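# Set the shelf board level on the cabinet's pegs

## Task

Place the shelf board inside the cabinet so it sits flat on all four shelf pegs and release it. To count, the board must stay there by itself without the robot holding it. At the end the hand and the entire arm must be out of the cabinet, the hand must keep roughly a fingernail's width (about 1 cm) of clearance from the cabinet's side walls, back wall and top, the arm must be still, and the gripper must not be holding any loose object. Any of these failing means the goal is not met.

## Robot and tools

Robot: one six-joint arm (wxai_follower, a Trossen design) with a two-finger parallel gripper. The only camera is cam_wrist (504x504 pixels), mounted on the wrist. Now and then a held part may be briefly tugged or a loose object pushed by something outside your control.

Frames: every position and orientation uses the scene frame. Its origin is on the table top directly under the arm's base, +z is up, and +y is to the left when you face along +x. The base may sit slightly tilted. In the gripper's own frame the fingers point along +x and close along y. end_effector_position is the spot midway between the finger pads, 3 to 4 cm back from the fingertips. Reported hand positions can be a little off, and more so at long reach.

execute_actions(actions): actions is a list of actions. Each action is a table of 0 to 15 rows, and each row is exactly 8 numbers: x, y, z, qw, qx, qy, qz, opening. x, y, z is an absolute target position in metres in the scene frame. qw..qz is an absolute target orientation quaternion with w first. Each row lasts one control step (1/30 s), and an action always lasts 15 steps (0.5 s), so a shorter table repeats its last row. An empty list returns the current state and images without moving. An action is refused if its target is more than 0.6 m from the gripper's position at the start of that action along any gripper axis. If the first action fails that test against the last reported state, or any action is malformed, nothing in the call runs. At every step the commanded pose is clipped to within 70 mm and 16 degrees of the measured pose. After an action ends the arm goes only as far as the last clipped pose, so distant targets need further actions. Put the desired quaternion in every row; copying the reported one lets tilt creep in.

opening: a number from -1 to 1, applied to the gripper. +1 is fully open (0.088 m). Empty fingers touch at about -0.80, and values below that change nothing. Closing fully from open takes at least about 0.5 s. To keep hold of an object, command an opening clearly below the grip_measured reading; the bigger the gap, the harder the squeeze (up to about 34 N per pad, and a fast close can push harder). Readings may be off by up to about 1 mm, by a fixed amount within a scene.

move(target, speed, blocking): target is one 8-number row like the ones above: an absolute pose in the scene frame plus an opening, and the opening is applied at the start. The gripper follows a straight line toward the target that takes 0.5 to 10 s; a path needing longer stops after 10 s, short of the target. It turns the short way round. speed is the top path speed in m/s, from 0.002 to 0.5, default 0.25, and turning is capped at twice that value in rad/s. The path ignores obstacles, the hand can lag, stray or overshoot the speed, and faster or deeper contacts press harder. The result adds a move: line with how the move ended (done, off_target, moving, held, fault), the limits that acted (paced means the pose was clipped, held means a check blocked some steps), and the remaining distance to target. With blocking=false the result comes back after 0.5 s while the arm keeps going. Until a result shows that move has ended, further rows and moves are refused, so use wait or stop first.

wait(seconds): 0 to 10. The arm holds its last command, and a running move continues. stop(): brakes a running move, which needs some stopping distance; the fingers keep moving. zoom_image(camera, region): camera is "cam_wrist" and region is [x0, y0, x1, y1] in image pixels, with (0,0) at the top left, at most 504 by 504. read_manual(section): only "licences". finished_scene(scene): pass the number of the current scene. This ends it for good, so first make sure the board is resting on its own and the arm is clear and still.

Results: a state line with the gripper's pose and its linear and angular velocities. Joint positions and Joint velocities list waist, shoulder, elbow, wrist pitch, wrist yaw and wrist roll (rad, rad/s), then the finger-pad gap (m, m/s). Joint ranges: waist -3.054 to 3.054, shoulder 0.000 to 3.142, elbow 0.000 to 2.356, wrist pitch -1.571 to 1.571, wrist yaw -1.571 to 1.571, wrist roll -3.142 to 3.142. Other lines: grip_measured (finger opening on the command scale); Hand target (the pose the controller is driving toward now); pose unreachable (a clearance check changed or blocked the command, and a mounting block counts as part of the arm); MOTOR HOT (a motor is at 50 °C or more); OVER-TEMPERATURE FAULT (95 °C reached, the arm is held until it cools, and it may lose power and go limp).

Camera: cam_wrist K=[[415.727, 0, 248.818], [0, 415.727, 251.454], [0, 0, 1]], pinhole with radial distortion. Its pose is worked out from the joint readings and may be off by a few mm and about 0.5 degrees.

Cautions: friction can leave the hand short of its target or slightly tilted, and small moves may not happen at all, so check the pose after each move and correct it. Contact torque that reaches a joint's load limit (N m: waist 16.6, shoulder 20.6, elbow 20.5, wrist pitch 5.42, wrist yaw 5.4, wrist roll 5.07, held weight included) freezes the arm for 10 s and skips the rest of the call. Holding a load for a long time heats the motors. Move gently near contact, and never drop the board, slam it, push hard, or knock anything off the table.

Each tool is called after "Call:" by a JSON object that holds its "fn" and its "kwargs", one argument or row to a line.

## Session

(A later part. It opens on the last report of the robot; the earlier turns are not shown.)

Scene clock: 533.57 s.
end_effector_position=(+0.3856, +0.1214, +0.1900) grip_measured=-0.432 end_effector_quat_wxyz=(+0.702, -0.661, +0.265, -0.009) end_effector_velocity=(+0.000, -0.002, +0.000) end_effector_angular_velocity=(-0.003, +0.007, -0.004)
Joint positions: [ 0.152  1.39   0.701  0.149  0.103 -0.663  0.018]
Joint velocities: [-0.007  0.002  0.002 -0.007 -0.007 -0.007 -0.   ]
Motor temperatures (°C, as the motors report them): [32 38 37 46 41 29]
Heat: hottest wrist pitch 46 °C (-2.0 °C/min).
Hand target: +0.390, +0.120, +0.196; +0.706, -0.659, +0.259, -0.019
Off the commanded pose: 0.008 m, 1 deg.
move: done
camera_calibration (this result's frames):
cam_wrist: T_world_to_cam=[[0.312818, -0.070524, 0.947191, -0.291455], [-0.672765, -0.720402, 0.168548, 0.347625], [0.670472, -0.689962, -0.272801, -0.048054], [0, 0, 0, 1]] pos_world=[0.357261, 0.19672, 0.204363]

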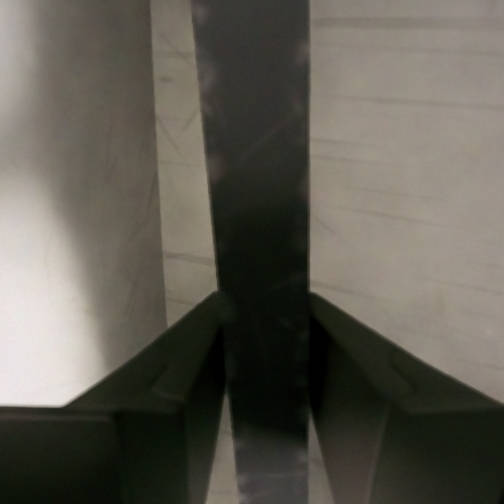

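Call:
{"fn": "move", "kwargs": {
  "target": [0.39,0.12,0.196,0.706,-0.66,0.259,-0.019,0.0]
}}

Call:
{"fn": "move", "kwargs": {
  "target": [0.418,0.11,0.188,0.706,-0.66,0.259,-0.019,0.0],
  "speed": 0.05
}}

Call:
{"fn": "move", "kwargs": {
  "target": [0.418,0.11,0.188,0.706,-0.66,0.259,-0.019,-0.8]
}}

Call:
{"fn": "move", "kwargs": {
  "target": [0.365,0.13,0.2,0.706,-0.66,0.259,-0.019,-0.8],
  "speed": 0.03
}}

Scene clock: 540.57 s.
end_effector_position=(+0.3878, +0.1207, +0.1941) grip_measured=-0.002 end_effector_quat_wxyz=(+0.704, -0.660, +0.260, -0.015) end_effector_velocity=(-0.001, -0.005, +0.001) end_effector_angular_velocity=(-0.011, +0.001, -0.015)
Joint positions: [ 0.144  1.393  0.706  0.158  0.107 -0.662  0.039]
Joint velocities: [-0.007  0.002 -0.002 -0.007  0.007 -0.007  0.001]
Motor temperatures (°C, as the motors report them): [32 37 37 47 40 29]
Heat: hottest wrist pitch 47 °C (+0.0 °C/min).
Hand target: +0.390, +0.120, +0.196; +0.705, -0.659, +0.259, -0.019
Off the commanded pose: 0.003 m, 0 deg.
move: done
camera_calibration (this result's frames):
cam_wrist: T_world_to_cam=[[0.297618, -0.0711019, 0.952034, -0.291035], [-0.676476, -0.719371, 0.157749, 0.351277], [0.67365, -0.690977, -0.262196, -0.0520787], [0, 0, 0, 1]] pos_world=[0.35933, 0.19602, 0.208007]

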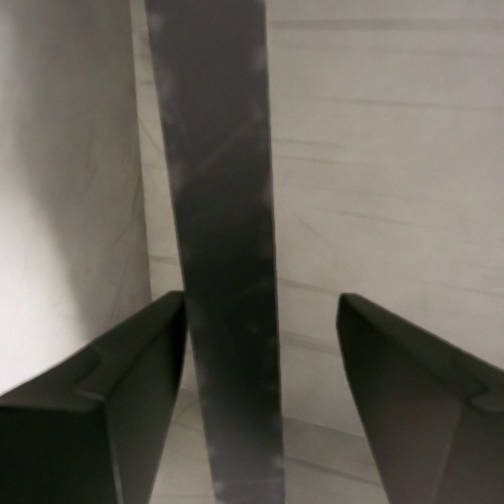

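Scene clock: 541.60 s.
end_effector_position=(+0.4154, +0.1106, +0.1874) grip_measured=+0.000 end_effector_quat_wxyz=(+0.706, -0.659, +0.259, -0.019) end_effector_velocity=(+0.003, +0.001, +0.001) end_effector_angular_velocity=(+0.005, +0.007, +0.015)
Joint positions: [ 0.129  1.528  0.769  0.232  0.101 -0.664  0.039]
Joint velocities: [-0.007  0.007  0.007  0.007 -0.022 -0.007 -0.   ]
Motor temperatures (°C, as the motors report them): [33 37 37 47 40 29]
Heat: hottest wrist pitch 47 °C (+0.0 °C/min).
Hand target: +0.418, +0.110, +0.188; +0.706, -0.659, +0.259, -0.019
Off the commanded pose: 0.003 m, 0 deg.
move: done
camera_calibration (this result's frames):
cam_wrist: T_world_to_cam=[[0.290003, -0.0737804, 0.954177, -0.290555], [-0.68116, -0.716258, 0.151641, 0.366456], [0.672249, -0.693924, -0.257973, -0.0792962], [0, 0, 0, 1]] pos_world=[0.387184, 0.186014, 0.201215]

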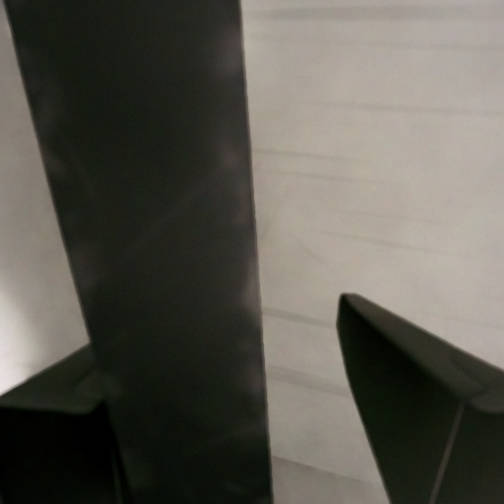

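Scene clock: 542.30 s.
end_effector_position=(+0.4135, +0.1124, +0.1806) grip_measured=-0.432 end_effector_quat_wxyz=(+0.701, -0.661, +0.266, -0.008) end_effector_velocity=(-0.000, -0.001, +0.002) end_effector_angular_velocity=(-0.003, +0.004, -0.000)
Joint positions: [ 0.14   1.53   0.766  0.224  0.09  -0.672  0.018]
Joint velocities: [-0.007 -0.002  0.002 -0.007 -0.007 -0.007 -0.   ]
Motor temperatures (°C, as the motors report them): [33 37 37 47 40 29]
Heat: hottest wrist pitch 47 °C (+0.0 °C/min).
Hand target: +0.418, +0.110, +0.188; +0.705, -0.660, +0.259, -0.019
Off the commanded pose: 0.009 m, 2 deg.
move: off_target
camera_calibration (this result's frames):
cam_wrist: T_world_to_cam=[[0.316615, -0.0687175, 0.946062, -0.293423], [-0.670841, -0.721352, 0.172113, 0.360129], [0.670617, -0.689151, -0.27449, -0.0754267], [0, 0, 0, 1]] pos_world=[0.385074, 0.187636, 0.194909]

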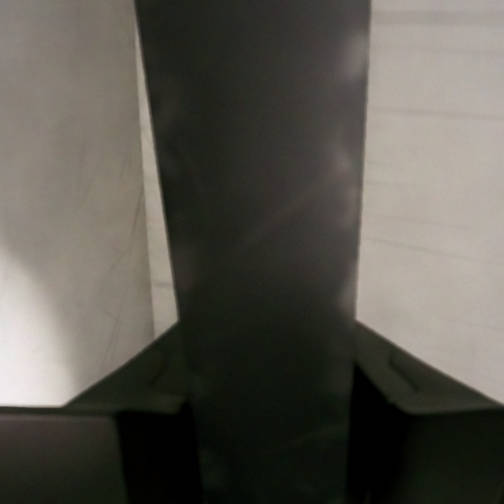

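Scene clock: 544.47 s.
end_effector_position=(+0.3854, +0.1227, +0.1930) grip_measured=-0.432 end_effector_quat_wxyz=(+0.701, -0.662, +0.264, -0.018) end_effector_velocity=(-0.002, +0.001, +0.004) end_effector_angular_velocity=(+0.003, -0.014, -0.003)
Joint positions: [ 0.158  1.384  0.709  0.136  0.126 -0.658  0.018]
Joint velocities: [-0.002 -0.017 -0.002 -0.007  0.007  0.007  0.   ]
Motor temperatures (°C, as the motors report them): [33 38 37 47 39 29]
Heat: hottest wrist pitch 47 °C (-1.0 °C/min).
Hand target: +0.368, +0.129, +0.199; +0.705, -0.660, +0.259, -0.019
Off the commanded pose: 0.023 m, 1 deg.
move: off_target
camera_calibration (this result's frames):
cam_wrist: T_world_to_cam=[[0.299603, -0.0663692, 0.951753, -0.290438], [-0.682465, -0.712008, 0.165183, 0.351271], [0.666693, -0.699027, -0.258614, -0.0463824], [0, 0, 0, 1]] pos_world=[0.357669, 0.198409, 0.206406]

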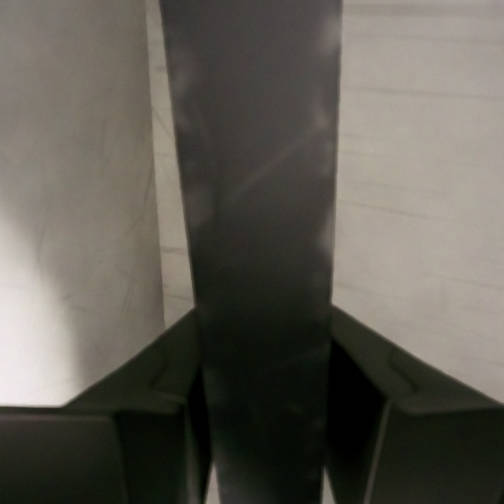

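Call:
{"fn": "move", "kwargs": {
  "target": [0.387,0.125,0.225,0.608,-0.74,0.29,-0.017,-0.8],
  "speed": 0.03
}}

Call:
{"fn": "move", "kwargs": {
  "target": [0.34,0.145,0.235,0.608,-0.74,0.29,-0.017,-0.8],
  "speed": 0.03
}}

Scene clock: 558.40 s.
end_effector_position=(+0.3886, +0.1240, +0.1966) grip_measured=-0.411 end_effector_quat_wxyz=(-0.615, +0.725, -0.309, -0.012) end_effector_velocity=(-0.002, +0.000, -0.003) end_effector_angular_velocity=(+0.006, +0.020, +0.008)
Joint positions: [ 0.149  1.407  0.816 -0.041  0.117 -0.873  0.019]
Joint velocities: [-0.002 -0.002 -0.002 -0.007 -0.022 -0.007  0.   ]
Motor temperatures (°C, as the motors report them): [33 48 36 46 39 29]
Heat: hottest shoulder 48 °C (-3.0 °C/min).
Hand target: +0.387, +0.125, +0.224; -0.608, +0.739, -0.290, +0.017
Off the commanded pose: 0.028 m, 4 deg.
move: off_target
camera_calibration (this result's frames):
cam_wrist: T_world_to_cam=[[0.440493, 0.110189, 0.890968, -0.359393], [-0.630693, -0.6683, 0.394464, 0.283065], [0.638899, -0.735686, -0.224886, -0.0379546], [0, 0, 0, 1]] pos_world=[0.361086, 0.200851, 0.200014]

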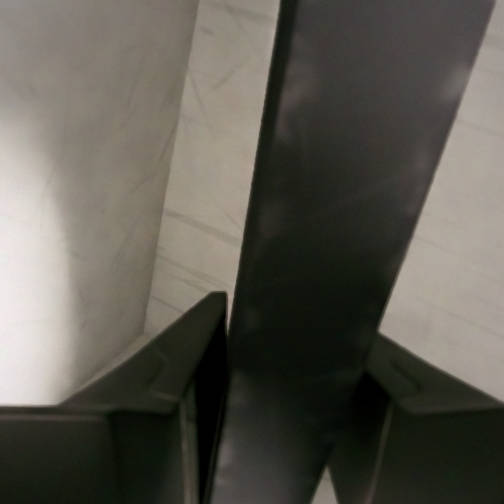

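Scene clock: 560.97 s.
end_effector_position=(+0.3505, +0.1288, +0.2137) grip_measured=-0.423 end_effector_quat_wxyz=(-0.605, +0.730, -0.319, +0.008) end_effector_velocity=(-0.002, +0.000, +0.000) end_effector_angular_velocity=(-0.002, +0.008, +0.003)
Joint positions: [ 0.16   1.234  0.765 -0.185  0.171 -0.871  0.018]
Joint velocities: [-0.002 -0.007 -0.002 -0.007 -0.007 -0.007 -0.   ]
Motor temperatures (°C, as the motors report them): [33 50 36 46 39 29]
Heat: hottest shoulder 50 °C (+0.0 °C/min). Fold the arm in close to its base before you think long.
Hand target: +0.342, +0.144, +0.234; -0.608, +0.739, -0.290, +0.017
Off the commanded pose: 0.029 m, 4 deg.
MOTOR HOT: a motor reached 50 °C. Now the hottest motor, joint 2 (shoulder), reports 50 °C. The temperature limit of the motors' drives, at which the controller stops the arm, is 95 °C. To cool a motor, set the load down, stop pushing, or move to a pose that needs little force.
move: off_target
camera_calibration (this result's frames):
cam_wrist: T_world_to_cam=[[0.433775, 0.123826, 0.892472, -0.358096], [-0.658656, -0.632314, 0.407862, 0.257842], [0.614827, -0.764752, -0.192723, -0.000910326], [0, 0, 0, 1]] pos_world=[0.325722, 0.206683, 0.214251]

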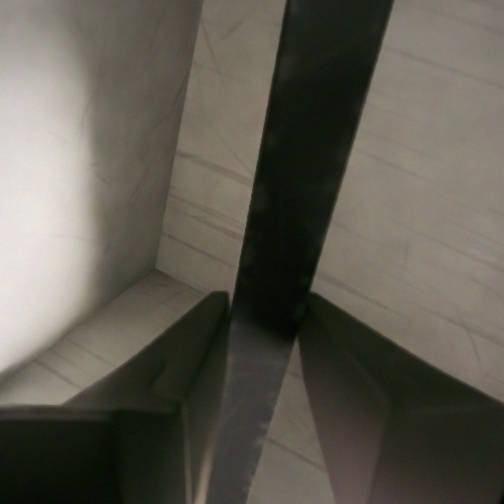

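Call:
{"fn": "move", "kwargs": {
  "target": [0.35,0.13,0.214,0.65,-0.70,0.29,-0.017,0.5]
}}

Call:
{"fn": "move", "kwargs": {
  "target": [0.29,0.16,0.235,0.706,-0.66,0.259,-0.019,0.5]
}}

Call:
{"fn": "move", "kwargs": {
  "target": [0.22,0.2,0.2,0.975,0,0,-0.2,-0.9]
}}

Scene clock: 568.37 s.
end_effector_position=(+0.3517, +0.1315, +0.2143) grip_measured=+0.498 end_effector_quat_wxyz=(-0.649, +0.703, -0.290, +0.016) end_effector_velocity=(-0.001, -0.002, -0.002) end_effector_angular_velocity=(+0.010, +0.001, -0.002)
Joint positions: [ 0.157  1.214  0.721 -0.101  0.155 -0.781  0.063]
Joint velocities: [-0.002 -0.002 -0.012  0.007 -0.007  0.007  0.001]
Motor temperatures (°C, as the motors report them): [33 54 36 45 39 29]
Heat: hottest shoulder 54 °C (+5.0 °C/min). Fold the arm in close to its base before you think long.
Hand target: +0.350, +0.130, +0.214; -0.651, +0.701, -0.290, +0.017
Off the commanded pose: 0.002 m, 0 deg.
MOTOR HOT: still on. Now the hottest motor, joint 2 (shoulder), reports 54 °C; a drive's own limit is 95 °C.
move: done
camera_calibration (this result's frames):
cam_wrist: T_world_to_cam=[[0.364883, 0.0476822, 0.929832, -0.333222], [-0.674995, -0.674319, 0.29946, 0.294635], [0.641282, -0.736899, -0.213862, -0.00790982], [0, 0, 0, 1]] pos_world=[0.325536, 0.208738, 0.219917]

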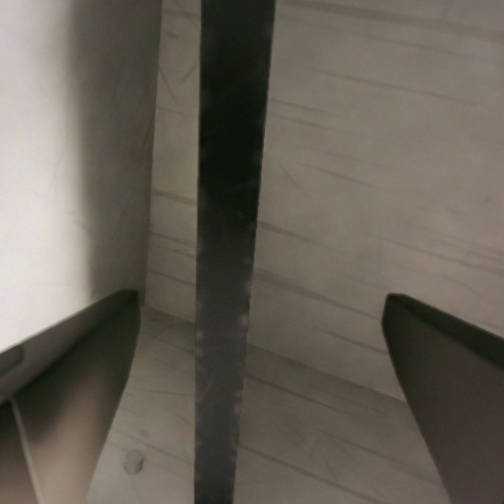

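Scene clock: 569.33 s.
end_effector_position=(+0.2927, +0.1615, +0.2372) grip_measured=+0.500 end_effector_quat_wxyz=(+0.705, -0.660, +0.257, -0.019) end_effector_velocity=(-0.004, -0.001, -0.000) end_effector_angular_velocity=(-0.004, +0.011, -0.000)
Joint positions: [ 0.203  0.889  0.665 -0.304  0.165 -0.629  0.063]
Joint velocities: [-0.002 -0.017 -0.002 -0.022 -0.007 -0.007 -0.   ]
Motor temperatures (°C, as the motors report them): [33 53 36 45 39 29]
Heat: hottest shoulder 53 °C (+4.0 °C/min). Fold the arm in close to its base before you think long.
Hand target: +0.291, +0.160, +0.235; +0.705, -0.660, +0.259, -0.019
Off the commanded pose: 0.004 m, 0 deg.
MOTOR HOT: still on. Now the hottest motor, joint 2 (shoulder), reports 53 °C; a drive's own limit is 95 °C.
move: done
camera_calibration (this result's frames):
cam_wrist: T_world_to_cam=[[0.288509, -0.0710424, 0.954838, -0.298894], [-0.678572, -0.718728, 0.151559, 0.311473], [0.675501, -0.691653, -0.255567, 0.049443], [0, 0, 0, 1]] pos_world=[0.264192, 0.236828, 0.250825]

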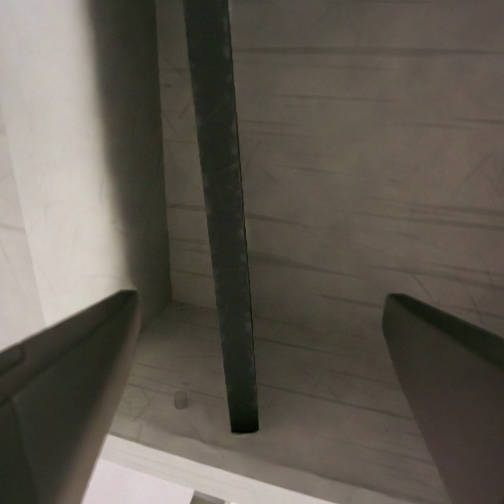

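Scene clock: 573.07 s.
end_effector_position=(+0.2198, +0.1983, +0.2013) grip_measured=-0.783 end_effector_quat_wxyz=(+0.980, -0.006, -0.003, -0.199) end_effector_velocity=(-0.001, -0.002, +0.000) end_effector_angular_velocity=(+0.016, -0.010, -0.019)
Joint positions: [ 1.005  0.83   0.562 -0.485  1.164  1.444  0.001]
Joint velocities: [ 0.002  0.017  0.017 -0.051  0.007  0.066 -0.   ]
Motor temperatures (°C, as the motors report them): [33 51 36 45 38 29]
Heat: hottest shoulder 51 °C (+2.0 °C/min). Fold the arm in close to its base before you think long.
Hand target: +0.220, +0.200, +0.201; +0.980, -0.005, -0.003, -0.199
Off the commanded pose: 0.002 m, 1 deg.
MOTOR HOT: still on. Now the hottest motor, joint 2 (shoulder), reports 51 °C; a drive's own limit is 95 °C.
move: done
camera_calibration (this result's frames):
cam_wrist: T_world_to_cam=[[-0.432485, -0.90013, 0.0521805, 0.263603], [-0.353029, 0.115799, -0.928418, 0.274285], [0.829655, -0.419948, -0.367854, 0.0498559], [0, 0, 0, 1]] pos_world=[0.169472, 0.226451, 0.259236]

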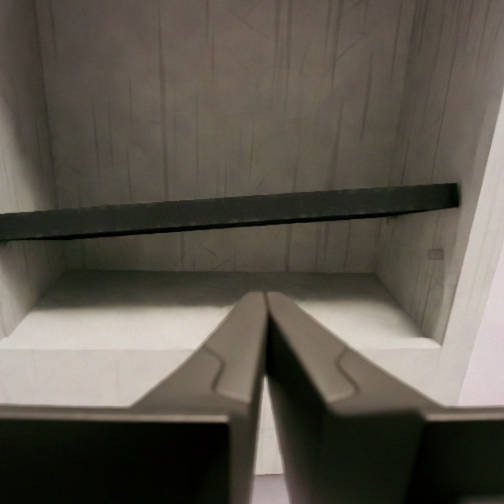

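Call:
{"fn": "move", "kwargs": {
  "target": [0.30,0.10,0.228,0.675,-0.69,0.27,-0.018,0.5]
}}

Call:
{"fn": "move", "kwargs": {
  "target": [0.392,0.064,0.2,0.675,-0.69,0.27,-0.018,0.5],
  "speed": 0.06
}}

Call:
{"fn": "move", "kwargs": {
  "target": [0.392,0.064,0.2,0.675,-0.69,0.27,-0.018,-0.8]
}}

Scene clock: 595.47 s.
end_effector_position=(+0.2980, +0.0991, +0.2251) grip_measured=+0.500 end_effector_quat_wxyz=(+0.679, -0.682, +0.272, -0.017) end_effector_velocity=(-0.000, -0.001, -0.002) end_effector_angular_velocity=(+0.006, +0.019, +0.002)
Joint positions: [ 0.     0.944  0.496 -0.101  0.003 -0.799  0.063]
Joint velocities: [-0.007  0.007  0.002 -0.007 -0.022 -0.007 -0.   ]
Motor temperatures (°C, as the motors report them): [31 43 36 42 37 29]
Heat: hottest shoulder 43 °C (-3.0 °C/min).
Hand target: +0.299, +0.100, +0.227; +0.678, -0.683, +0.272, -0.016
Off the commanded pose: 0.004 m, 1 deg.
MOTOR HOT: cleared. Now the hottest motor, joint 2 (shoulder), reports 43 °C.
move: done
camera_calibration (this result's frames):
cam_wrist: T_world_to_cam=[[0.325039, -0.0114469, 0.945631, -0.307991], [-0.675989, -0.702087, 0.223857, 0.253315], [0.661353, -0.711999, -0.235944, 0.0015036], [0, 0, 0, 1]] pos_world=[0.270353, 0.175394, 0.234895]

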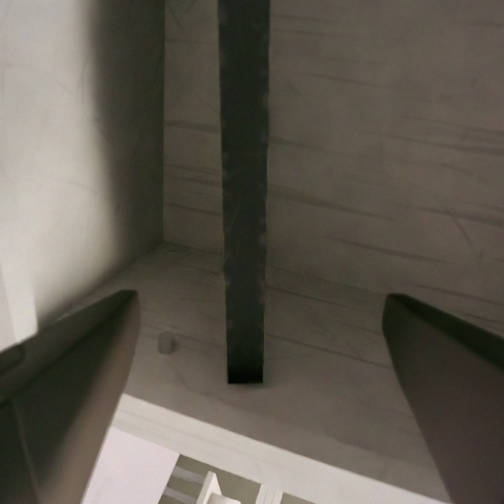

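Scene clock: 597.60 s.
end_effector_position=(+0.3888, +0.0648, +0.1983) grip_measured=+0.500 end_effector_quat_wxyz=(+0.674, -0.688, +0.270, -0.017) end_effector_velocity=(+0.003, -0.003, +0.006) end_effector_angular_velocity=(-0.018, -0.027, -0.004)
Joint positions: [-0.005  1.481  0.627  0.309  0.003 -0.815  0.063]
Joint velocities: [-0.007  0.007  0.002  0.022  0.022 -0.007 -0.   ]
Motor temperatures (°C, as the motors report them): [31 43 36 43 37 29]
Heat: hottest shoulder 43 °C (-4.1 °C/min).
Hand target: +0.391, +0.064, +0.200; +0.673, -0.688, +0.269, -0.018
Off the commanded pose: 0.004 m, 0 deg.
move: done
camera_calibration (this result's frames):
cam_wrist: T_world_to_cam=[[0.324537, 0.00360293, 0.945866, -0.313353], [-0.672536, -0.702286, 0.23343, 0.293425], [0.665109, -0.711886, -0.225495, -0.0929111], [0, 0, 0, 1]] pos_world=[0.36083, 0.141055, 0.206945]

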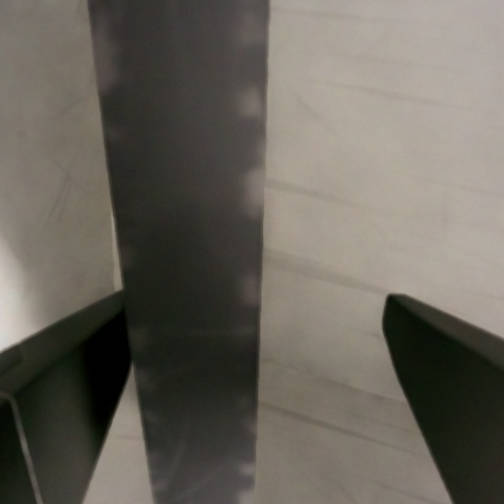

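Scene clock: 598.30 s.
end_effector_position=(+0.3866, +0.0657, +0.1910) grip_measured=-0.458 end_effector_quat_wxyz=(+0.671, -0.687, +0.278, -0.005) end_effector_velocity=(-0.001, -0.002, -0.002) end_effector_angular_velocity=(-0.002, +0.014, -0.003)
Joint positions: [ 0.004  1.483  0.623  0.297 -0.011 -0.821  0.017]
Joint velocities: [-0.002  0.002 -0.002 -0.007 -0.007 -0.007 -0.   ]
Motor temperatures (°C, as the motors report them): [31 43 36 43 37 29]
Heat: hottest shoulder 43 °C (-4.0 °C/min).
Hand target: +0.392, +0.064, +0.200; +0.673, -0.688, +0.269, -0.018
Off the commanded pose: 0.011 m, 2 deg.
move: off_target
camera_calibration (this result's frames):
cam_wrist: T_world_to_cam=[[0.35266, 0.00198039, 0.935749, -0.314608], [-0.661973, -0.70626, 0.250976, 0.287137], [0.661379, -0.70795, -0.247759, -0.0869651], [0, 0, 0, 1]] pos_world=[0.358544, 0.141849, 0.200784]

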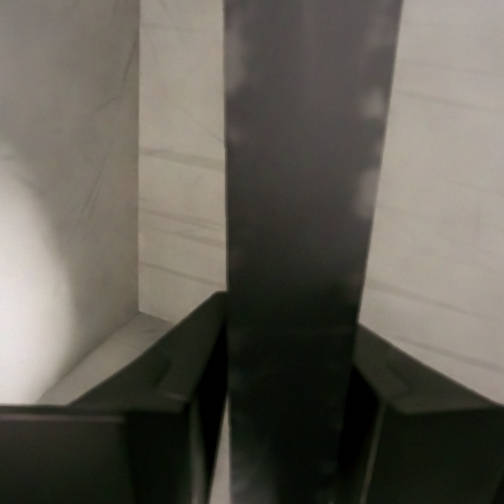

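Call:
{"fn": "move", "kwargs": {
  "target": [0.388,0.066,0.235,0.608,-0.74,0.29,-0.017,-0.85],
  "speed": 0.03
}}

Call:
{"fn": "move", "kwargs": {
  "target": [0.388,0.066,0.27,0.537,-0.786,0.307,-0.016,-0.85],
  "speed": 0.03
}}

Scene clock: 611.23 s.
end_effector_position=(+0.3863, +0.0687, +0.2195) grip_measured=-0.463 end_effector_quat_wxyz=(-0.611, +0.733, -0.299, -0.004) end_effector_velocity=(-0.001, -0.001, +0.002) end_effector_angular_velocity=(+0.010, -0.003, -0.005)
Joint positions: [-0.048  1.431  0.717  0.111 -0.025 -0.999  0.016]
Joint velocities: [-0.007 -0.002  0.002 -0.007 -0.007  0.007 -0.001]
Motor temperatures (°C, as the motors report them): [33 40 37 45 37 29]
Heat: hottest wrist pitch 45 °C (-2.0 °C/min).
Hand target: +0.388, +0.066, +0.235; -0.608, +0.739, -0.290, +0.017
Off the commanded pose: 0.016 m, 3 deg.
move: off_target
camera_calibration (this result's frames):
cam_wrist: T_world_to_cam=[[0.419038, 0.132205, 0.898292, -0.367567], [-0.632532, -0.667265, 0.393269, 0.236558], [0.651391, -0.732994, -0.195985, -0.0833886], [0, 0, 0, 1]] pos_world=[0.357974, 0.145318, 0.220809]

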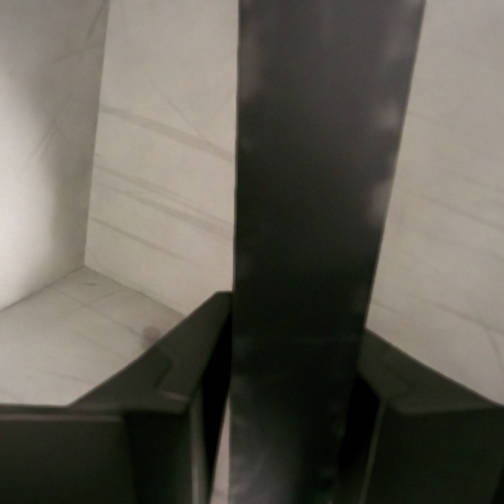

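Scene clock: 614.60 s.
end_effector_position=(+0.3857, +0.0717, +0.2456) grip_measured=-0.464 end_effector_quat_wxyz=(-0.536, +0.782, -0.317, -0.022) end_effector_velocity=(-0.003, -0.004, +0.001) end_effector_angular_velocity=(-0.008, +0.007, -0.019)
Joint positions: [-0.094  1.406  0.813 -0.049 -0.034 -1.208  0.016]
Joint velocities: [-0.007 -0.002  0.002 -0.022  0.007 -0.007 -0.   ]
Motor temperatures (°C, as the motors report them): [34 40 37 45 37 29]
Heat: hottest wrist pitch 45 °C (-3.0 °C/min).
Hand target: +0.388, +0.066, +0.270; -0.537, +0.785, -0.307, +0.016
Off the commanded pose: 0.025 m, 5 deg.
move: off_target
camera_calibration (this result's frames):
cam_wrist: T_world_to_cam=[[0.494705, 0.281828, 0.822095, -0.412246], [-0.572242, -0.606307, 0.552206, 0.16126], [0.654069, -0.743616, -0.138669, -0.0900301], [0, 0, 0, 1]] pos_world=[0.355106, 0.147008, 0.237373]

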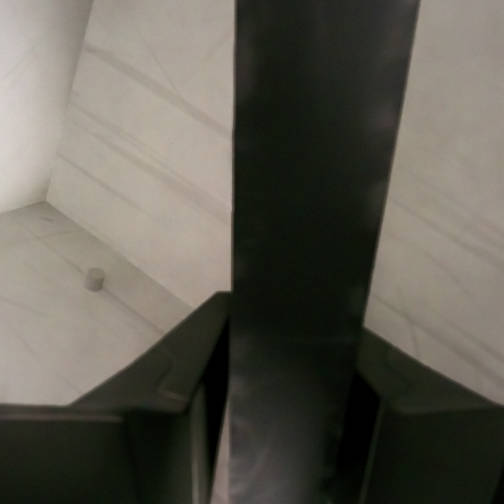

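Call:
{"fn": "move", "kwargs": {
  "target": [0.381,0.052,0.272,0.537,-0.786,0.307,-0.016,-0.85],
  "speed": 0.03
}}

Call:
{"fn": "move", "kwargs": {
  "target": [0.381,0.052,0.295,0.51,-0.836,0.16,-0.13,-0.85],
  "speed": 0.03
}}

Scene clock: 623.67 s.
end_effector_position=(+0.3823, +0.0687, +0.2484) grip_measured=-0.464 end_effector_quat_wxyz=(-0.538, +0.785, -0.306, -0.034) end_effector_velocity=(-0.003, -0.002, -0.003) end_effector_angular_velocity=(+0.012, +0.007, -0.008)
Joint positions: [-0.126  1.392  0.789 -0.024 -0.088 -1.234  0.016]
Joint velocities: [-0.002 -0.002 -0.007 -0.007 -0.007  0.007 -0.   ]
Motor temperatures (°C, as the motors report them): [36 39 38 46 38 29]
Heat: hottest wrist pitch 46 °C (-7.2 °C/min).
Hand target: +0.380, +0.053, +0.271; -0.537, +0.785, -0.307, +0.016
Off the commanded pose: 0.029 m, 6 deg.
move: off_target
camera_calibration (this result's frames):
cam_wrist: T_world_to_cam=[[0.490374, 0.29074, 0.821586, -0.41091], [-0.549766, -0.628284, 0.550469, 0.149356], [0.676233, -0.721616, -0.148255, -0.0972603], [0, 0, 0, 1]] pos_world=[0.349381, 0.143121, 0.240962]

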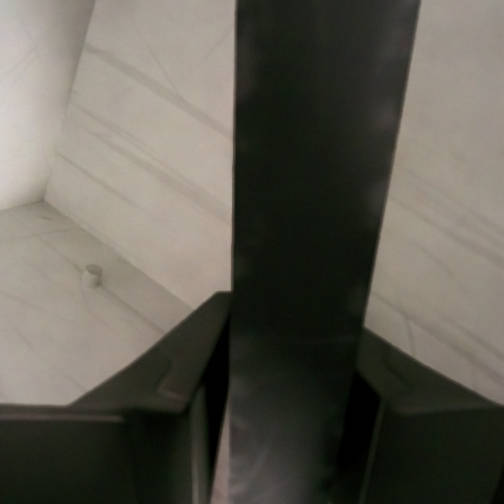

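Scene clock: 631.50 s.
end_effector_position=(+0.3789, +0.0607, +0.2634) grip_measured=-0.464 end_effector_quat_wxyz=(-0.508, +0.840, -0.173, +0.075) end_effector_velocity=(-0.002, -0.004, -0.002) end_effector_angular_velocity=(+0.006, -0.004, -0.012)
Joint positions: [-0.096  1.388  0.521  0.567  0.102 -1.272  0.016]
Joint velocities: [-0.002  0.002 -0.012  0.007  0.007  0.007 -0.   ]
Motor temperatures (°C, as the motors report them): [38 39 38 50 40 29]
Heat: hottest wrist pitch 50 °C (-2.0 °C/min). Fold the arm in close to its base before you think long.
Hand target: +0.380, +0.053, +0.294; -0.509, +0.836, -0.159, +0.129
Off the commanded pose: 0.033 m, 6 deg.
MOTOR HOT: a motor reached 50 °C. Now the hottest motor, joint 4 (wrist pitch), reports 50 °C. The temperature limit of the motors' drives, at which the controller stops the arm, is 95 °C. To cool a motor, set the load down, stop pushing, or move to a pose that needs little force.
move: off_target
camera_calibration (this result's frames):
cam_wrist: T_world_to_cam=[[0.182883, 0.474838, 0.860862, -0.324275], [-0.62516, -0.61963, 0.474588, 0.182124], [0.758768, -0.62497, 0.183531, -0.223026], [0, 0, 0, 1]] pos_world=[0.342386, 0.127443, 0.233654]

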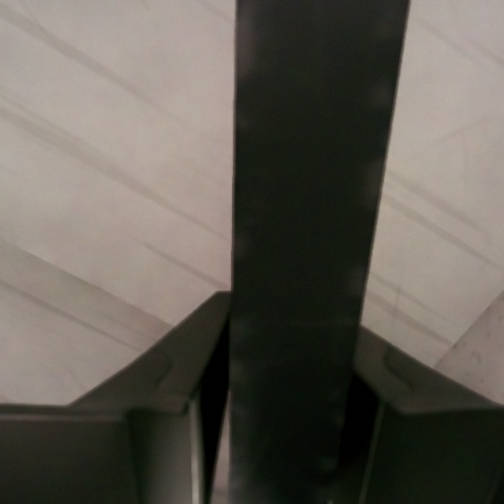

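Call:
{"fn": "move", "kwargs": {
  "target": [0.379,0.056,0.318,0.51,-0.836,0.16,-0.13,-0.85],
  "speed": 0.03
}}

Scene clock: 637.33 s.
end_effector_position=(+0.3766, +0.0625, +0.2629) grip_measured=-0.464 end_effector_quat_wxyz=(-0.504, +0.842, -0.187, +0.049) end_effector_velocity=(-0.002, -0.001, -0.005) end_effector_angular_velocity=(+0.004, +0.030, -0.001)
Joint positions: [-0.116  1.358  0.543  0.477  0.04  -1.296  0.016]
Joint velocities: [-0.002 -0.002 -0.002 -0.022 -0.022 -0.007 -0.   ]
Motor temperatures (°C, as the motors report them): [39 38 39 52 41 29]
Heat: hottest wrist pitch 52 °C (+3.0 °C/min). Fold the arm in close to its base before you think long.
Hand target: +0.376, +0.057, +0.316; -0.510, +0.835, -0.159, +0.130
Off the commanded pose: 0.056 m, 10 deg.
MOTOR HOT: still on. Now the hottest motor, joint 4 (wrist pitch), reports 52 °C; a drive's own limit is 95 °C.
move: off_target
camera_calibration (this result's frames):
cam_wrist: T_world_to_cam=[[0.233445, 0.473885, 0.84908, -0.340169], [-0.593161, -0.622519, 0.51052, 0.160757], [0.770496, -0.622819, 0.135766, -0.212024], [0, 0, 0, 1]] pos_world=[0.338129, 0.129222, 0.235546]

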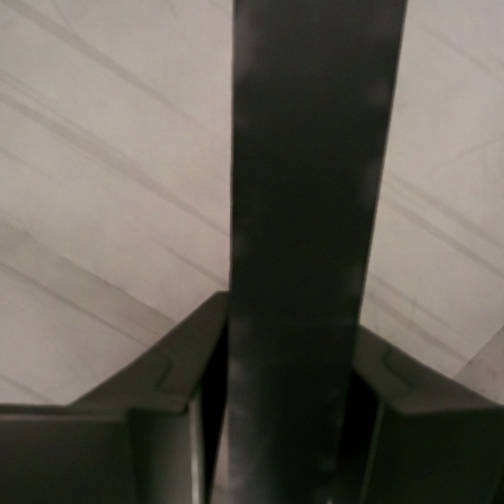

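Call:
{"fn": "move", "kwargs": {
  "target": [0.33,0.08,0.285,0.51,-0.836,0.16,-0.13,-0.85],
  "speed": 0.03
}}

Scene clock: 647.20 s.
end_effector_position=(+0.3426, +0.0853, +0.2688) grip_measured=-0.463 end_effector_quat_wxyz=(-0.506, +0.843, -0.163, +0.084) end_effector_velocity=(+0.000, +0.002, -0.001) end_effector_angular_velocity=(-0.005, +0.004, +0.012)
Joint positions: [-0.043  1.149  0.445  0.426  0.165 -1.262  0.016]
Joint velocities: [ 0.002 -0.002 -0.002  0.007 -0.007 -0.007 -0.   ]
Motor temperatures (°C, as the motors report them): [42 39 41 54 43 29]
Heat: hottest wrist pitch 54 °C (+8.1 °C/min). Fold the arm in close to its base before you think long.
Hand target: +0.332, +0.080, +0.285; -0.509, +0.836, -0.159, +0.129
Off the commanded pose: 0.021 m, 5 deg.
MOTOR HOT: still on. Now the hottest motor, joint 4 (wrist pitch), reports 54 °C; a drive's own limit is 95 °C.
move: off_target
camera_calibration (this result's frames):
cam_wrist: T_world_to_cam=[[0.159554, 0.485847, 0.859357, -0.326501], [-0.631171, -0.619134, 0.467222, 0.176173], [0.759056, -0.616948, 0.207867, -0.188427], [0, 0, 0, 1]] pos_world=[0.306317, 0.151454, 0.237437]

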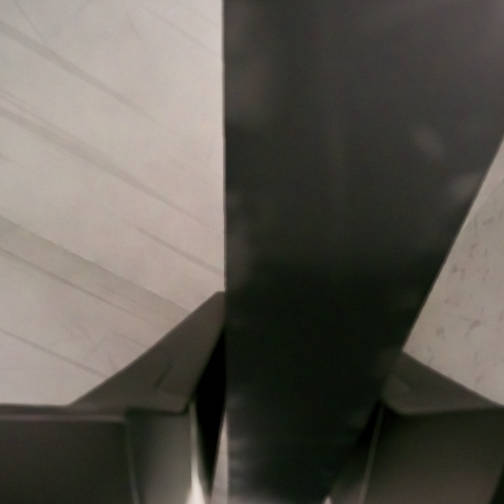

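Call:
{"fn": "move", "kwargs": {
  "target": [0.315,0.07,0.29,0.51,-0.836,0.16,-0.13,-0.85],
  "speed": 0.03
}}

Scene clock: 652.63 s.
end_effector_position=(+0.3226, +0.0896, +0.2820) grip_measured=-0.439 end_effector_quat_wxyz=(-0.507, +0.845, -0.140, +0.093) end_effector_velocity=(-0.003, -0.002, +0.001) end_effector_angular_velocity=(+0.009, -0.001, -0.008)
Joint positions: [-0.081  1.021  0.394  0.4    0.134 -1.272  0.018]
Joint velocities: [-0.012 -0.017 -0.002 -0.022 -0.007  0.007 -0.   ]
Motor temperatures (°C, as the motors report them): [42 40 40 53 45 29]
Heat: hottest wrist pitch 53 °C (+9.1 °C/min). Fold the arm in close to its base before you think long.
Hand target: +0.315, +0.071, +0.290; -0.510, +0.835, -0.160, +0.130
Off the commanded pose: 0.023 m, 5 deg.
MOTOR HOT: still on. Now the hottest motor, joint 4 (wrist pitch), reports 53 °C; a drive's own limit is 95 °C.
move: off_target
camera_calibration (this result's frames):
cam_wrist: T_world_to_cam=[[0.111462, 0.49557, 0.861386, -0.322653], [-0.629399, -0.635576, 0.447101, 0.166671], [0.769047, -0.591991, 0.241069, -0.188172], [0, 0, 0, 1]] pos_world=[0.285579, 0.154433, 0.248772]

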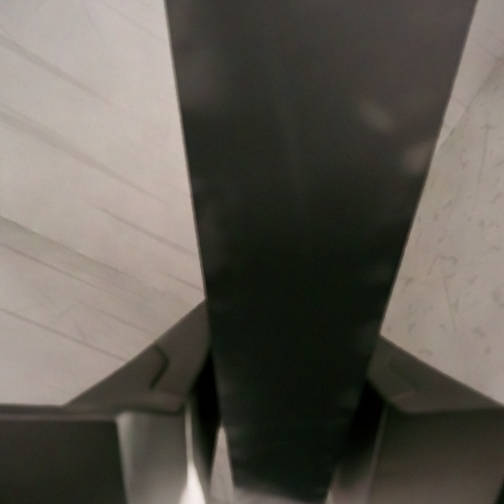

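Call:
{"fn": "move", "kwargs": {
  "target": [0.33,0.108,0.295,0.51,-0.836,0.16,-0.13,-0.85],
  "speed": 0.03
}}

Scene clock: 660.23 s.
end_effector_position=(+0.3269, +0.0989, +0.2812) grip_measured=-0.441 end_effector_quat_wxyz=(-0.501, +0.839, -0.179, +0.115) end_effector_velocity=(+0.002, +0.003, +0.001) end_effector_angular_velocity=(+0.004, -0.005, +0.002)
Joint positions: [ 0.009  1.034  0.484  0.249  0.284 -1.239  0.017]
Joint velocities: [ 0.007  0.002  0.012 -0.007  0.007  0.007  0.   ]
Motor temperatures (°C, as the motors report them): [41 38 39 51 45 29]
Heat: hottest wrist pitch 51 °C (+8.1 °C/min). Fold the arm in close to its base before you think long.
Hand target: +0.330, +0.108, +0.295; -0.509, +0.836, -0.160, +0.130
Off the commanded pose: 0.017 m, 3 deg.
MOTOR HOT: still on. Now the hottest motor, joint 4 (wrist pitch), reports 51 °C; a drive's own limit is 95 °C.
move: off_target
camera_calibration (this result's frames):
cam_wrist: T_world_to_cam=[[0.15862, 0.485492, 0.859731, -0.340999], [-0.684272, -0.573666, 0.450199, 0.186535], [0.711766, -0.6597, 0.241214, -0.160379], [0, 0, 0, 1]] pos_world=[0.295882, 0.166759, 0.247875]

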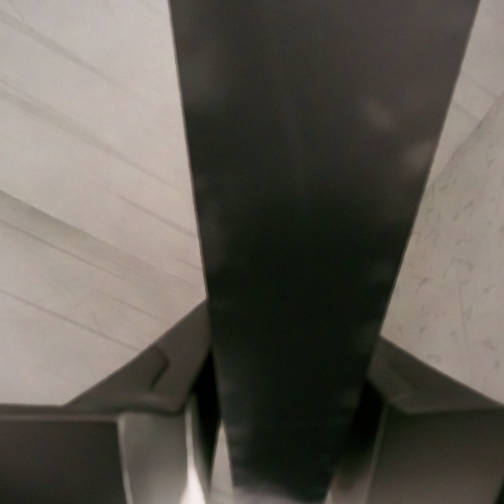

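Call:
{"fn": "move", "kwargs": {
  "target": [0.327,0.095,0.318,0.51,-0.836,0.16,-0.13,-0.85],
  "speed": 0.03
}}

Scene clock: 665.90 s.
end_effector_position=(+0.3276, +0.0919, +0.3024) grip_measured=-0.444 end_effector_quat_wxyz=(-0.507, +0.837, -0.174, +0.109) end_effector_velocity=(-0.002, -0.006, +0.001) end_effector_angular_velocity=(-0.006, +0.005, -0.029)
Joint positions: [-0.108  1.028  0.515  0.228  0.156 -1.265  0.017]
Joint velocities: [-0.012  0.002  0.002 -0.022  0.007 -0.007 -0.   ]
Motor temperatures (°C, as the motors report them): [40 38 40 52 44 29]
Heat: hottest wrist pitch 52 °C (+8.0 °C/min). Fold the arm in close to its base before you think long.
Hand target: +0.327, +0.095, +0.318; -0.511, +0.835, -0.160, +0.130
Off the commanded pose: 0.016 m, 3 deg.
MOTOR HOT: still on. Now the hottest motor, joint 4 (wrist pitch), reports 52 °C; a drive's own limit is 95 °C.
move: off_target
camera_calibration (this result's frames):
cam_wrist: T_world_to_cam=[[0.152252, 0.478128, 0.864993, -0.354786], [-0.673521, -0.59032, 0.444851, 0.173091], [0.723318, -0.65032, 0.232152, -0.172581], [0, 0, 0, 1]] pos_world=[0.295429, 0.159579, 0.269953]

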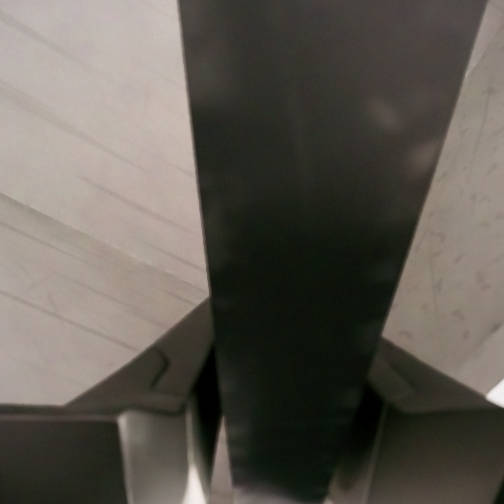

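Call:
{"fn": "move", "kwargs": {
  "target": [0.385,0.07,0.322,0.51,-0.836,0.16,-0.13,-0.85],
  "speed": 0.03
}}

Scene clock: 674.37 s.
end_effector_position=(+0.3794, +0.0725, +0.3053) grip_measured=-0.464 end_effector_quat_wxyz=(-0.507, +0.838, -0.169, +0.108) end_effector_velocity=(+0.000, +0.002, -0.004) end_effector_angular_velocity=(+0.000, +0.024, +0.012)
Joint positions: [-0.144  1.314  0.619  0.42   0.116 -1.276  0.016]
Joint velocities: [ 0.002 -0.002 -0.002 -0.007 -0.022 -0.007 -0.   ]
Motor temperatures (°C, as the motors report them): [39 37 40 52 43 29]
Heat: hottest wrist pitch 52 °C (+7.1 °C/min). Fold the arm in close to its base before you think long.
Hand target: +0.384, +0.070, +0.321; -0.510, +0.835, -0.160, +0.130
Off the commanded pose: 0.018 m, 3 deg.
MOTOR HOT: still on. Now the hottest motor, joint 4 (wrist pitch), reports 52 °C; a drive's own limit is 95 °C.
move: off_target
camera_calibration (this result's frames):
cam_wrist: T_world_to_cam=[[0.144967, 0.480853, 0.864734, -0.353302], [-0.669152, -0.596144, 0.443676, 0.19434], [0.728849, -0.642957, 0.235343, -0.226869], [0, 0, 0, 1]] pos_world=[0.346613, 0.139874, 0.27268]

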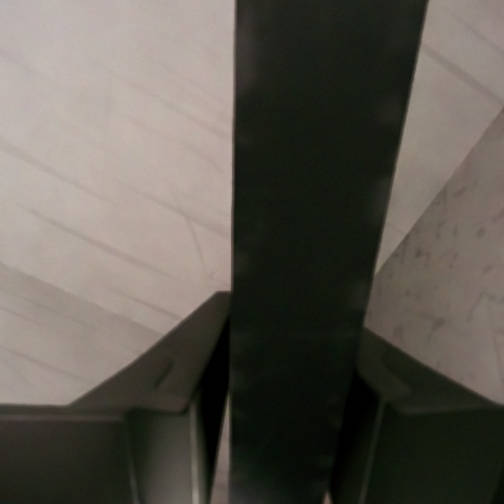

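Call:
{"fn": "move", "kwargs": {
  "target": [0.392,0.066,0.275,0.615,-0.762,0.15,-0.137,-0.85],
  "speed": 0.03
}}

Call:
{"fn": "move", "kwargs": {
  "target": [0.394,0.063,0.238,0.693,-0.693,0.141,-0.141,-0.85],
  "speed": 0.03
}}

Scene clock: 684.73 s.
end_effector_position=(+0.3835, +0.0688, +0.2802) grip_measured=-0.447 end_effector_quat_wxyz=(-0.599, +0.773, -0.146, +0.147) end_effector_velocity=(-0.000, -0.001, -0.004) end_effector_angular_velocity=(+0.010, +0.012, -0.001)
Joint positions: [-0.059  1.386  0.557  0.573  0.235 -1.018  0.017]
Joint velocities: [ 0.002  0.002 -0.002 -0.007 -0.007  0.007 -0.   ]
Motor temperatures (°C, as the motors report them): [38 36 41 52 42 29]
Heat: hottest wrist pitch 52 °C (+5.1 °C/min). Fold the arm in close to its base before you think long.
Hand target: +0.391, +0.066, +0.275; -0.614, +0.762, -0.150, +0.137
Off the commanded pose: 0.010 m, 3 deg.
MOTOR HOT: still on. Now the hottest motor, joint 4 (wrist pitch), reports 52 °C; a drive's own limit is 95 °C.
move: off_target
camera_calibration (this result's frames):
cam_wrist: T_world_to_cam=[[0.0243287, 0.294832, 0.955239, -0.296682], [-0.715325, -0.66237, 0.222657, 0.290225], [0.698368, -0.688724, 0.194786, -0.200135], [0, 0, 0, 1]] pos_world=[0.354591, 0.14187, 0.257765]

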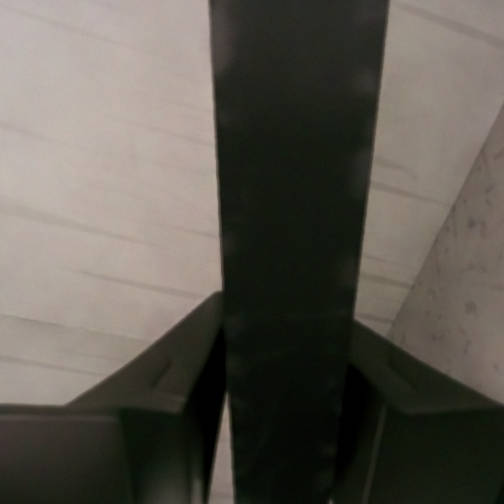

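Scene clock: 689.10 s.
end_effector_position=(+0.3825, +0.0630, +0.2410) grip_measured=-0.432 end_effector_quat_wxyz=(+0.679, -0.704, +0.142, -0.150) end_effector_velocity=(+0.001, +0.002, +0.002) end_effector_angular_velocity=(+0.009, -0.012, +0.015)
Joint positions: [ 0.024  1.467  0.492  0.688  0.292 -0.78   0.018]
Joint velocities: [-0.002  0.002 -0.002  0.022 -0.007  0.007  0.   ]
Motor temperatures (°C, as the motors report them): [38 35 41 52 41 30]
Heat: hottest wrist pitch 52 °C (+3.0 °C/min). Fold the arm in close to its base before you think long.
Hand target: +0.393, +0.063, +0.238; +0.692, -0.693, +0.141, -0.141
Off the commanded pose: 0.012 m, 2 deg.
MOTOR HOT: still on. Now the hottest motor, joint 4 (wrist pitch), reports 52 °C; a drive's own limit is 95 °C.
move: off_target
camera_calibration (this result's frames):
cam_wrist: T_world_to_cam=[[-0.0293507, 0.0941967, 0.995121, -0.233933], [-0.718734, -0.693861, 0.0444811, 0.340654], [0.694665, -0.713922, 0.0880677, -0.167076], [0, 0, 0, 1]] pos_world=[0.354036, 0.139123, 0.232353]

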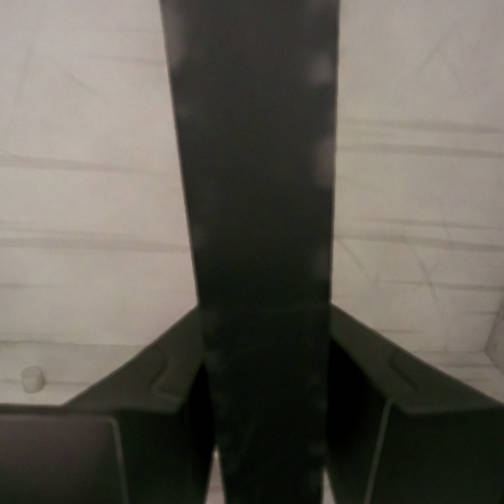

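Call:
{"fn": "move", "kwargs": {
  "target": [0.39,0.062,0.2,0.693,-0.693,0.141,-0.141,-0.85],
  "speed": 0.03
}}

Call:
{"fn": "move", "kwargs": {
  "target": [0.386,0.063,0.2,0.693,-0.693,0.141,-0.141,0.5]
}}

Call:
{"fn": "move", "kwargs": {
  "target": [0.29,0.103,0.208,0.693,-0.693,0.141,-0.141,0.5],
  "speed": 0.1
}}

Call:
{"fn": "move", "kwargs": {
  "target": [0.22,0.2,0.2,0.975,0,0,-0.2,0.5]
}}

Scene clock: 697.43 s.
end_effector_position=(+0.3816, +0.0628, +0.2047) grip_measured=-0.434 end_effector_quat_wxyz=(+0.688, -0.697, +0.137, -0.151) end_effector_velocity=(-0.000, -0.001, +0.002) end_effector_angular_velocity=(-0.025, -0.013, -0.005)
Joint positions: [ 0.127  1.578  0.443  0.844  0.389 -0.727  0.018]
Joint velocities: [ 0.002  0.007 -0.002  0.022  0.022 -0.022 -0.   ]
Motor temperatures (°C, as the motors report them): [37 35 41 51 40 30]
Heat: hottest wrist pitch 51 °C (-1.0 °C/min). Fold the arm in close to its base before you think long.
Hand target: +0.389, +0.062, +0.200; +0.692, -0.693, +0.141, -0.141
Off the commanded pose: 0.010 m, 1 deg.
MOTOR HOT: still on. Now the hottest motor, joint 4 (wrist pitch), reports 51 °C; a drive's own limit is 95 °C.
move: off_target
camera_calibration (this result's frames):
cam_wrist: T_world_to_cam=[[-0.041257, 0.0737931, 0.99642, -0.192224], [-0.715084, -0.698688, 0.0221354, 0.344918], [0.69782, -0.71161, 0.0815941, -0.163455], [0, 0, 0, 1]] pos_world=[0.352777, 0.138859, 0.197238]

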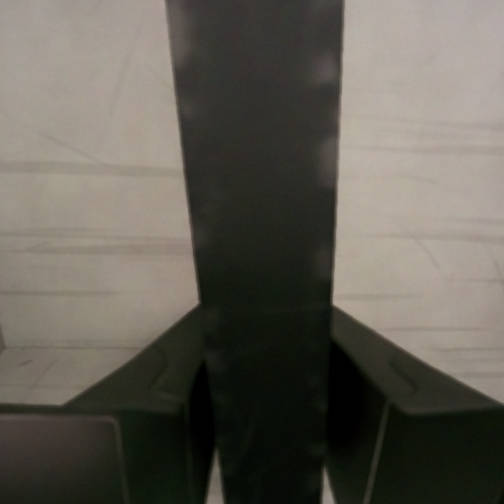

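Scene clock: 698.20 s.
end_effector_position=(+0.3829, +0.0624, +0.1991) grip_measured=+0.500 end_effector_quat_wxyz=(+0.691, -0.694, +0.143, -0.141) end_effector_velocity=(+0.001, +0.001, -0.002) end_effector_angular_velocity=(+0.014, +0.009, +0.014)
Joint positions: [ 0.13   1.59   0.445  0.84   0.371 -0.717  0.063]
Joint velocities: [-0.002  0.002 -0.002  0.007 -0.022  0.007  0.001]
Motor temperatures (°C, as the motors report them): [37 35 41 51 40 30]
Heat: hottest wrist pitch 51 °C (-1.0 °C/min). Fold the arm in close to its base before you think long.
Hand target: +0.386, +0.063, +0.200; +0.693, -0.693, +0.141, -0.141
Off the commanded pose: 0.003 m, 0 deg.
MOTOR HOT: still on. Now the hottest motor, joint 4 (wrist pitch), reports 51 °C; a drive's own limit is 95 °C.
move: done
camera_calibration (this result's frames):
cam_wrist: T_world_to_cam=[[-0.022101, 0.0603615, 0.997932, -0.193361], [-0.711017, -0.702665, 0.0267551, 0.343492], [0.702827, -0.708955, 0.0584476, -0.16164], [0, 0, 0, 1]] pos_world=[0.35356, 0.138436, 0.193218]

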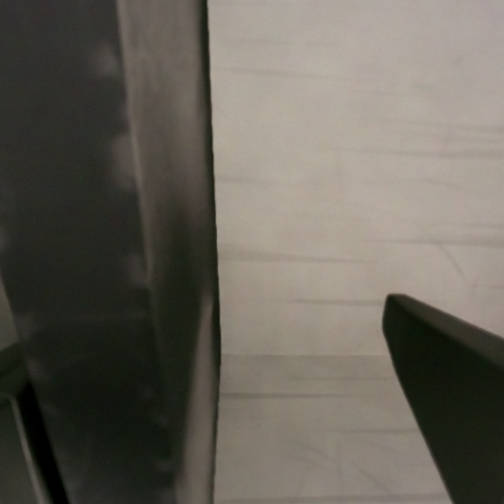

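Scene clock: 699.73 s.
end_effector_position=(+0.2927, +0.1037, +0.2100) grip_measured=+0.500 end_effector_quat_wxyz=(+0.692, -0.694, +0.139, -0.142) end_effector_velocity=(-0.003, -0.001, -0.002) end_effector_angular_velocity=(-0.009, +0.022, -0.005)
Joint positions: [ 0.319  0.976  0.259  0.392  0.552 -0.653  0.064]
Joint velocities: [ 0.002 -0.022 -0.002 -0.037 -0.007 -0.007 -0.   ]
Motor temperatures (°C, as the motors report them): [37 35 41 51 40 30]
Heat: hottest wrist pitch 51 °C (-2.0 °C/min). Fold the arm in close to its base before you think long.
Hand target: +0.291, +0.103, +0.209; +0.692, -0.694, +0.141, -0.141
Off the commanded pose: 0.003 m, 0 deg.
MOTOR HOT: still on. Now the hottest motor, joint 4 (wrist pitch), reports 51 °C; a drive's own limit is 95 °C.
move: done
camera_calibration (this result's frames):
cam_wrist: T_world_to_cam=[[-0.0288448, 0.0605147, 0.99775, -0.206775], [-0.707704, -0.706155, 0.0223695, 0.308437], [0.70592, -0.705467, 0.0631954, -0.0718346], [0, 0, 0, 1]] pos_world=[0.263028, 0.179641, 0.20395]

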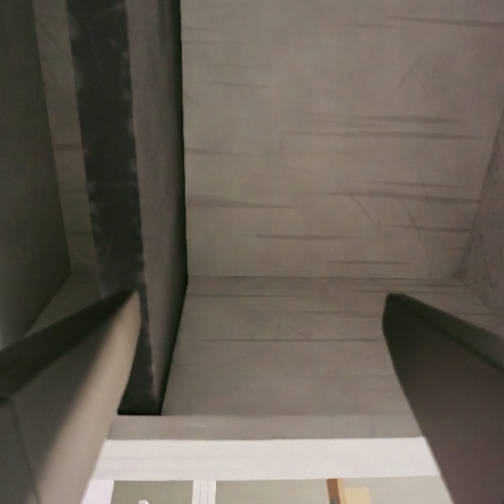

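Scene clock: 703.40 s.
end_effector_position=(+0.2202, +0.1984, +0.2009) grip_measured=+0.500 end_effector_quat_wxyz=(+0.980, -0.004, -0.002, -0.201) end_effector_velocity=(-0.001, +0.001, -0.000) end_effector_angular_velocity=(+0.014, +0.005, -0.008)
Joint positions: [ 1.003  0.835  0.566 -0.488  1.162  1.45   0.063]
Joint velocities: [ 0.002  0.007  0.017 -0.037 -0.007  0.037  0.   ]
Motor temperatures (°C, as the motors report them): [36 35 40 50 39 30]
Heat: hottest wrist pitch 50 °C (-4.1 °C/min). Fold the arm in close to its base before you think long.
Hand target: +0.221, +0.200, +0.201; +0.980, -0.004, -0.002, -0.200
Off the commanded pose: 0.002 m, 1 deg.
MOTOR HOT: still on. Now the hottest motor, joint 4 (wrist pitch), reports 50 °C; a drive's own limit is 95 °C.
move: done
camera_calibration (this result's frames):
cam_wrist: T_world_to_cam=[[-0.434812, -0.899157, 0.0495417, 0.264763], [-0.353007, 0.119578, -0.927948, 0.273168], [0.828447, -0.420972, -0.369403, 0.0501443], [0, 0, 0, 1]] pos_world=[0.170011, 0.226508, 0.258892]

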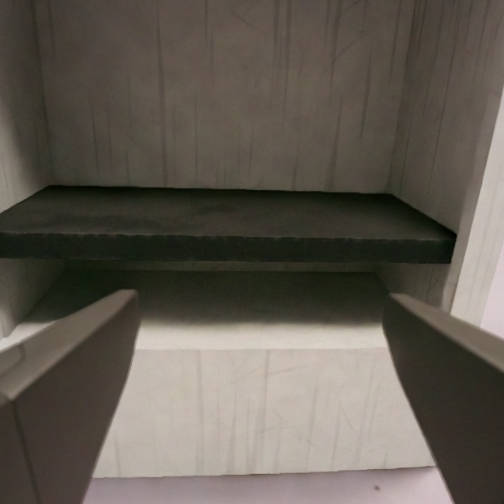

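Level, pegs hidden.

Call:
{"fn": "finished_scene", "kwargs": {
  "scene": 2
}}

The scene is finished: the task was done.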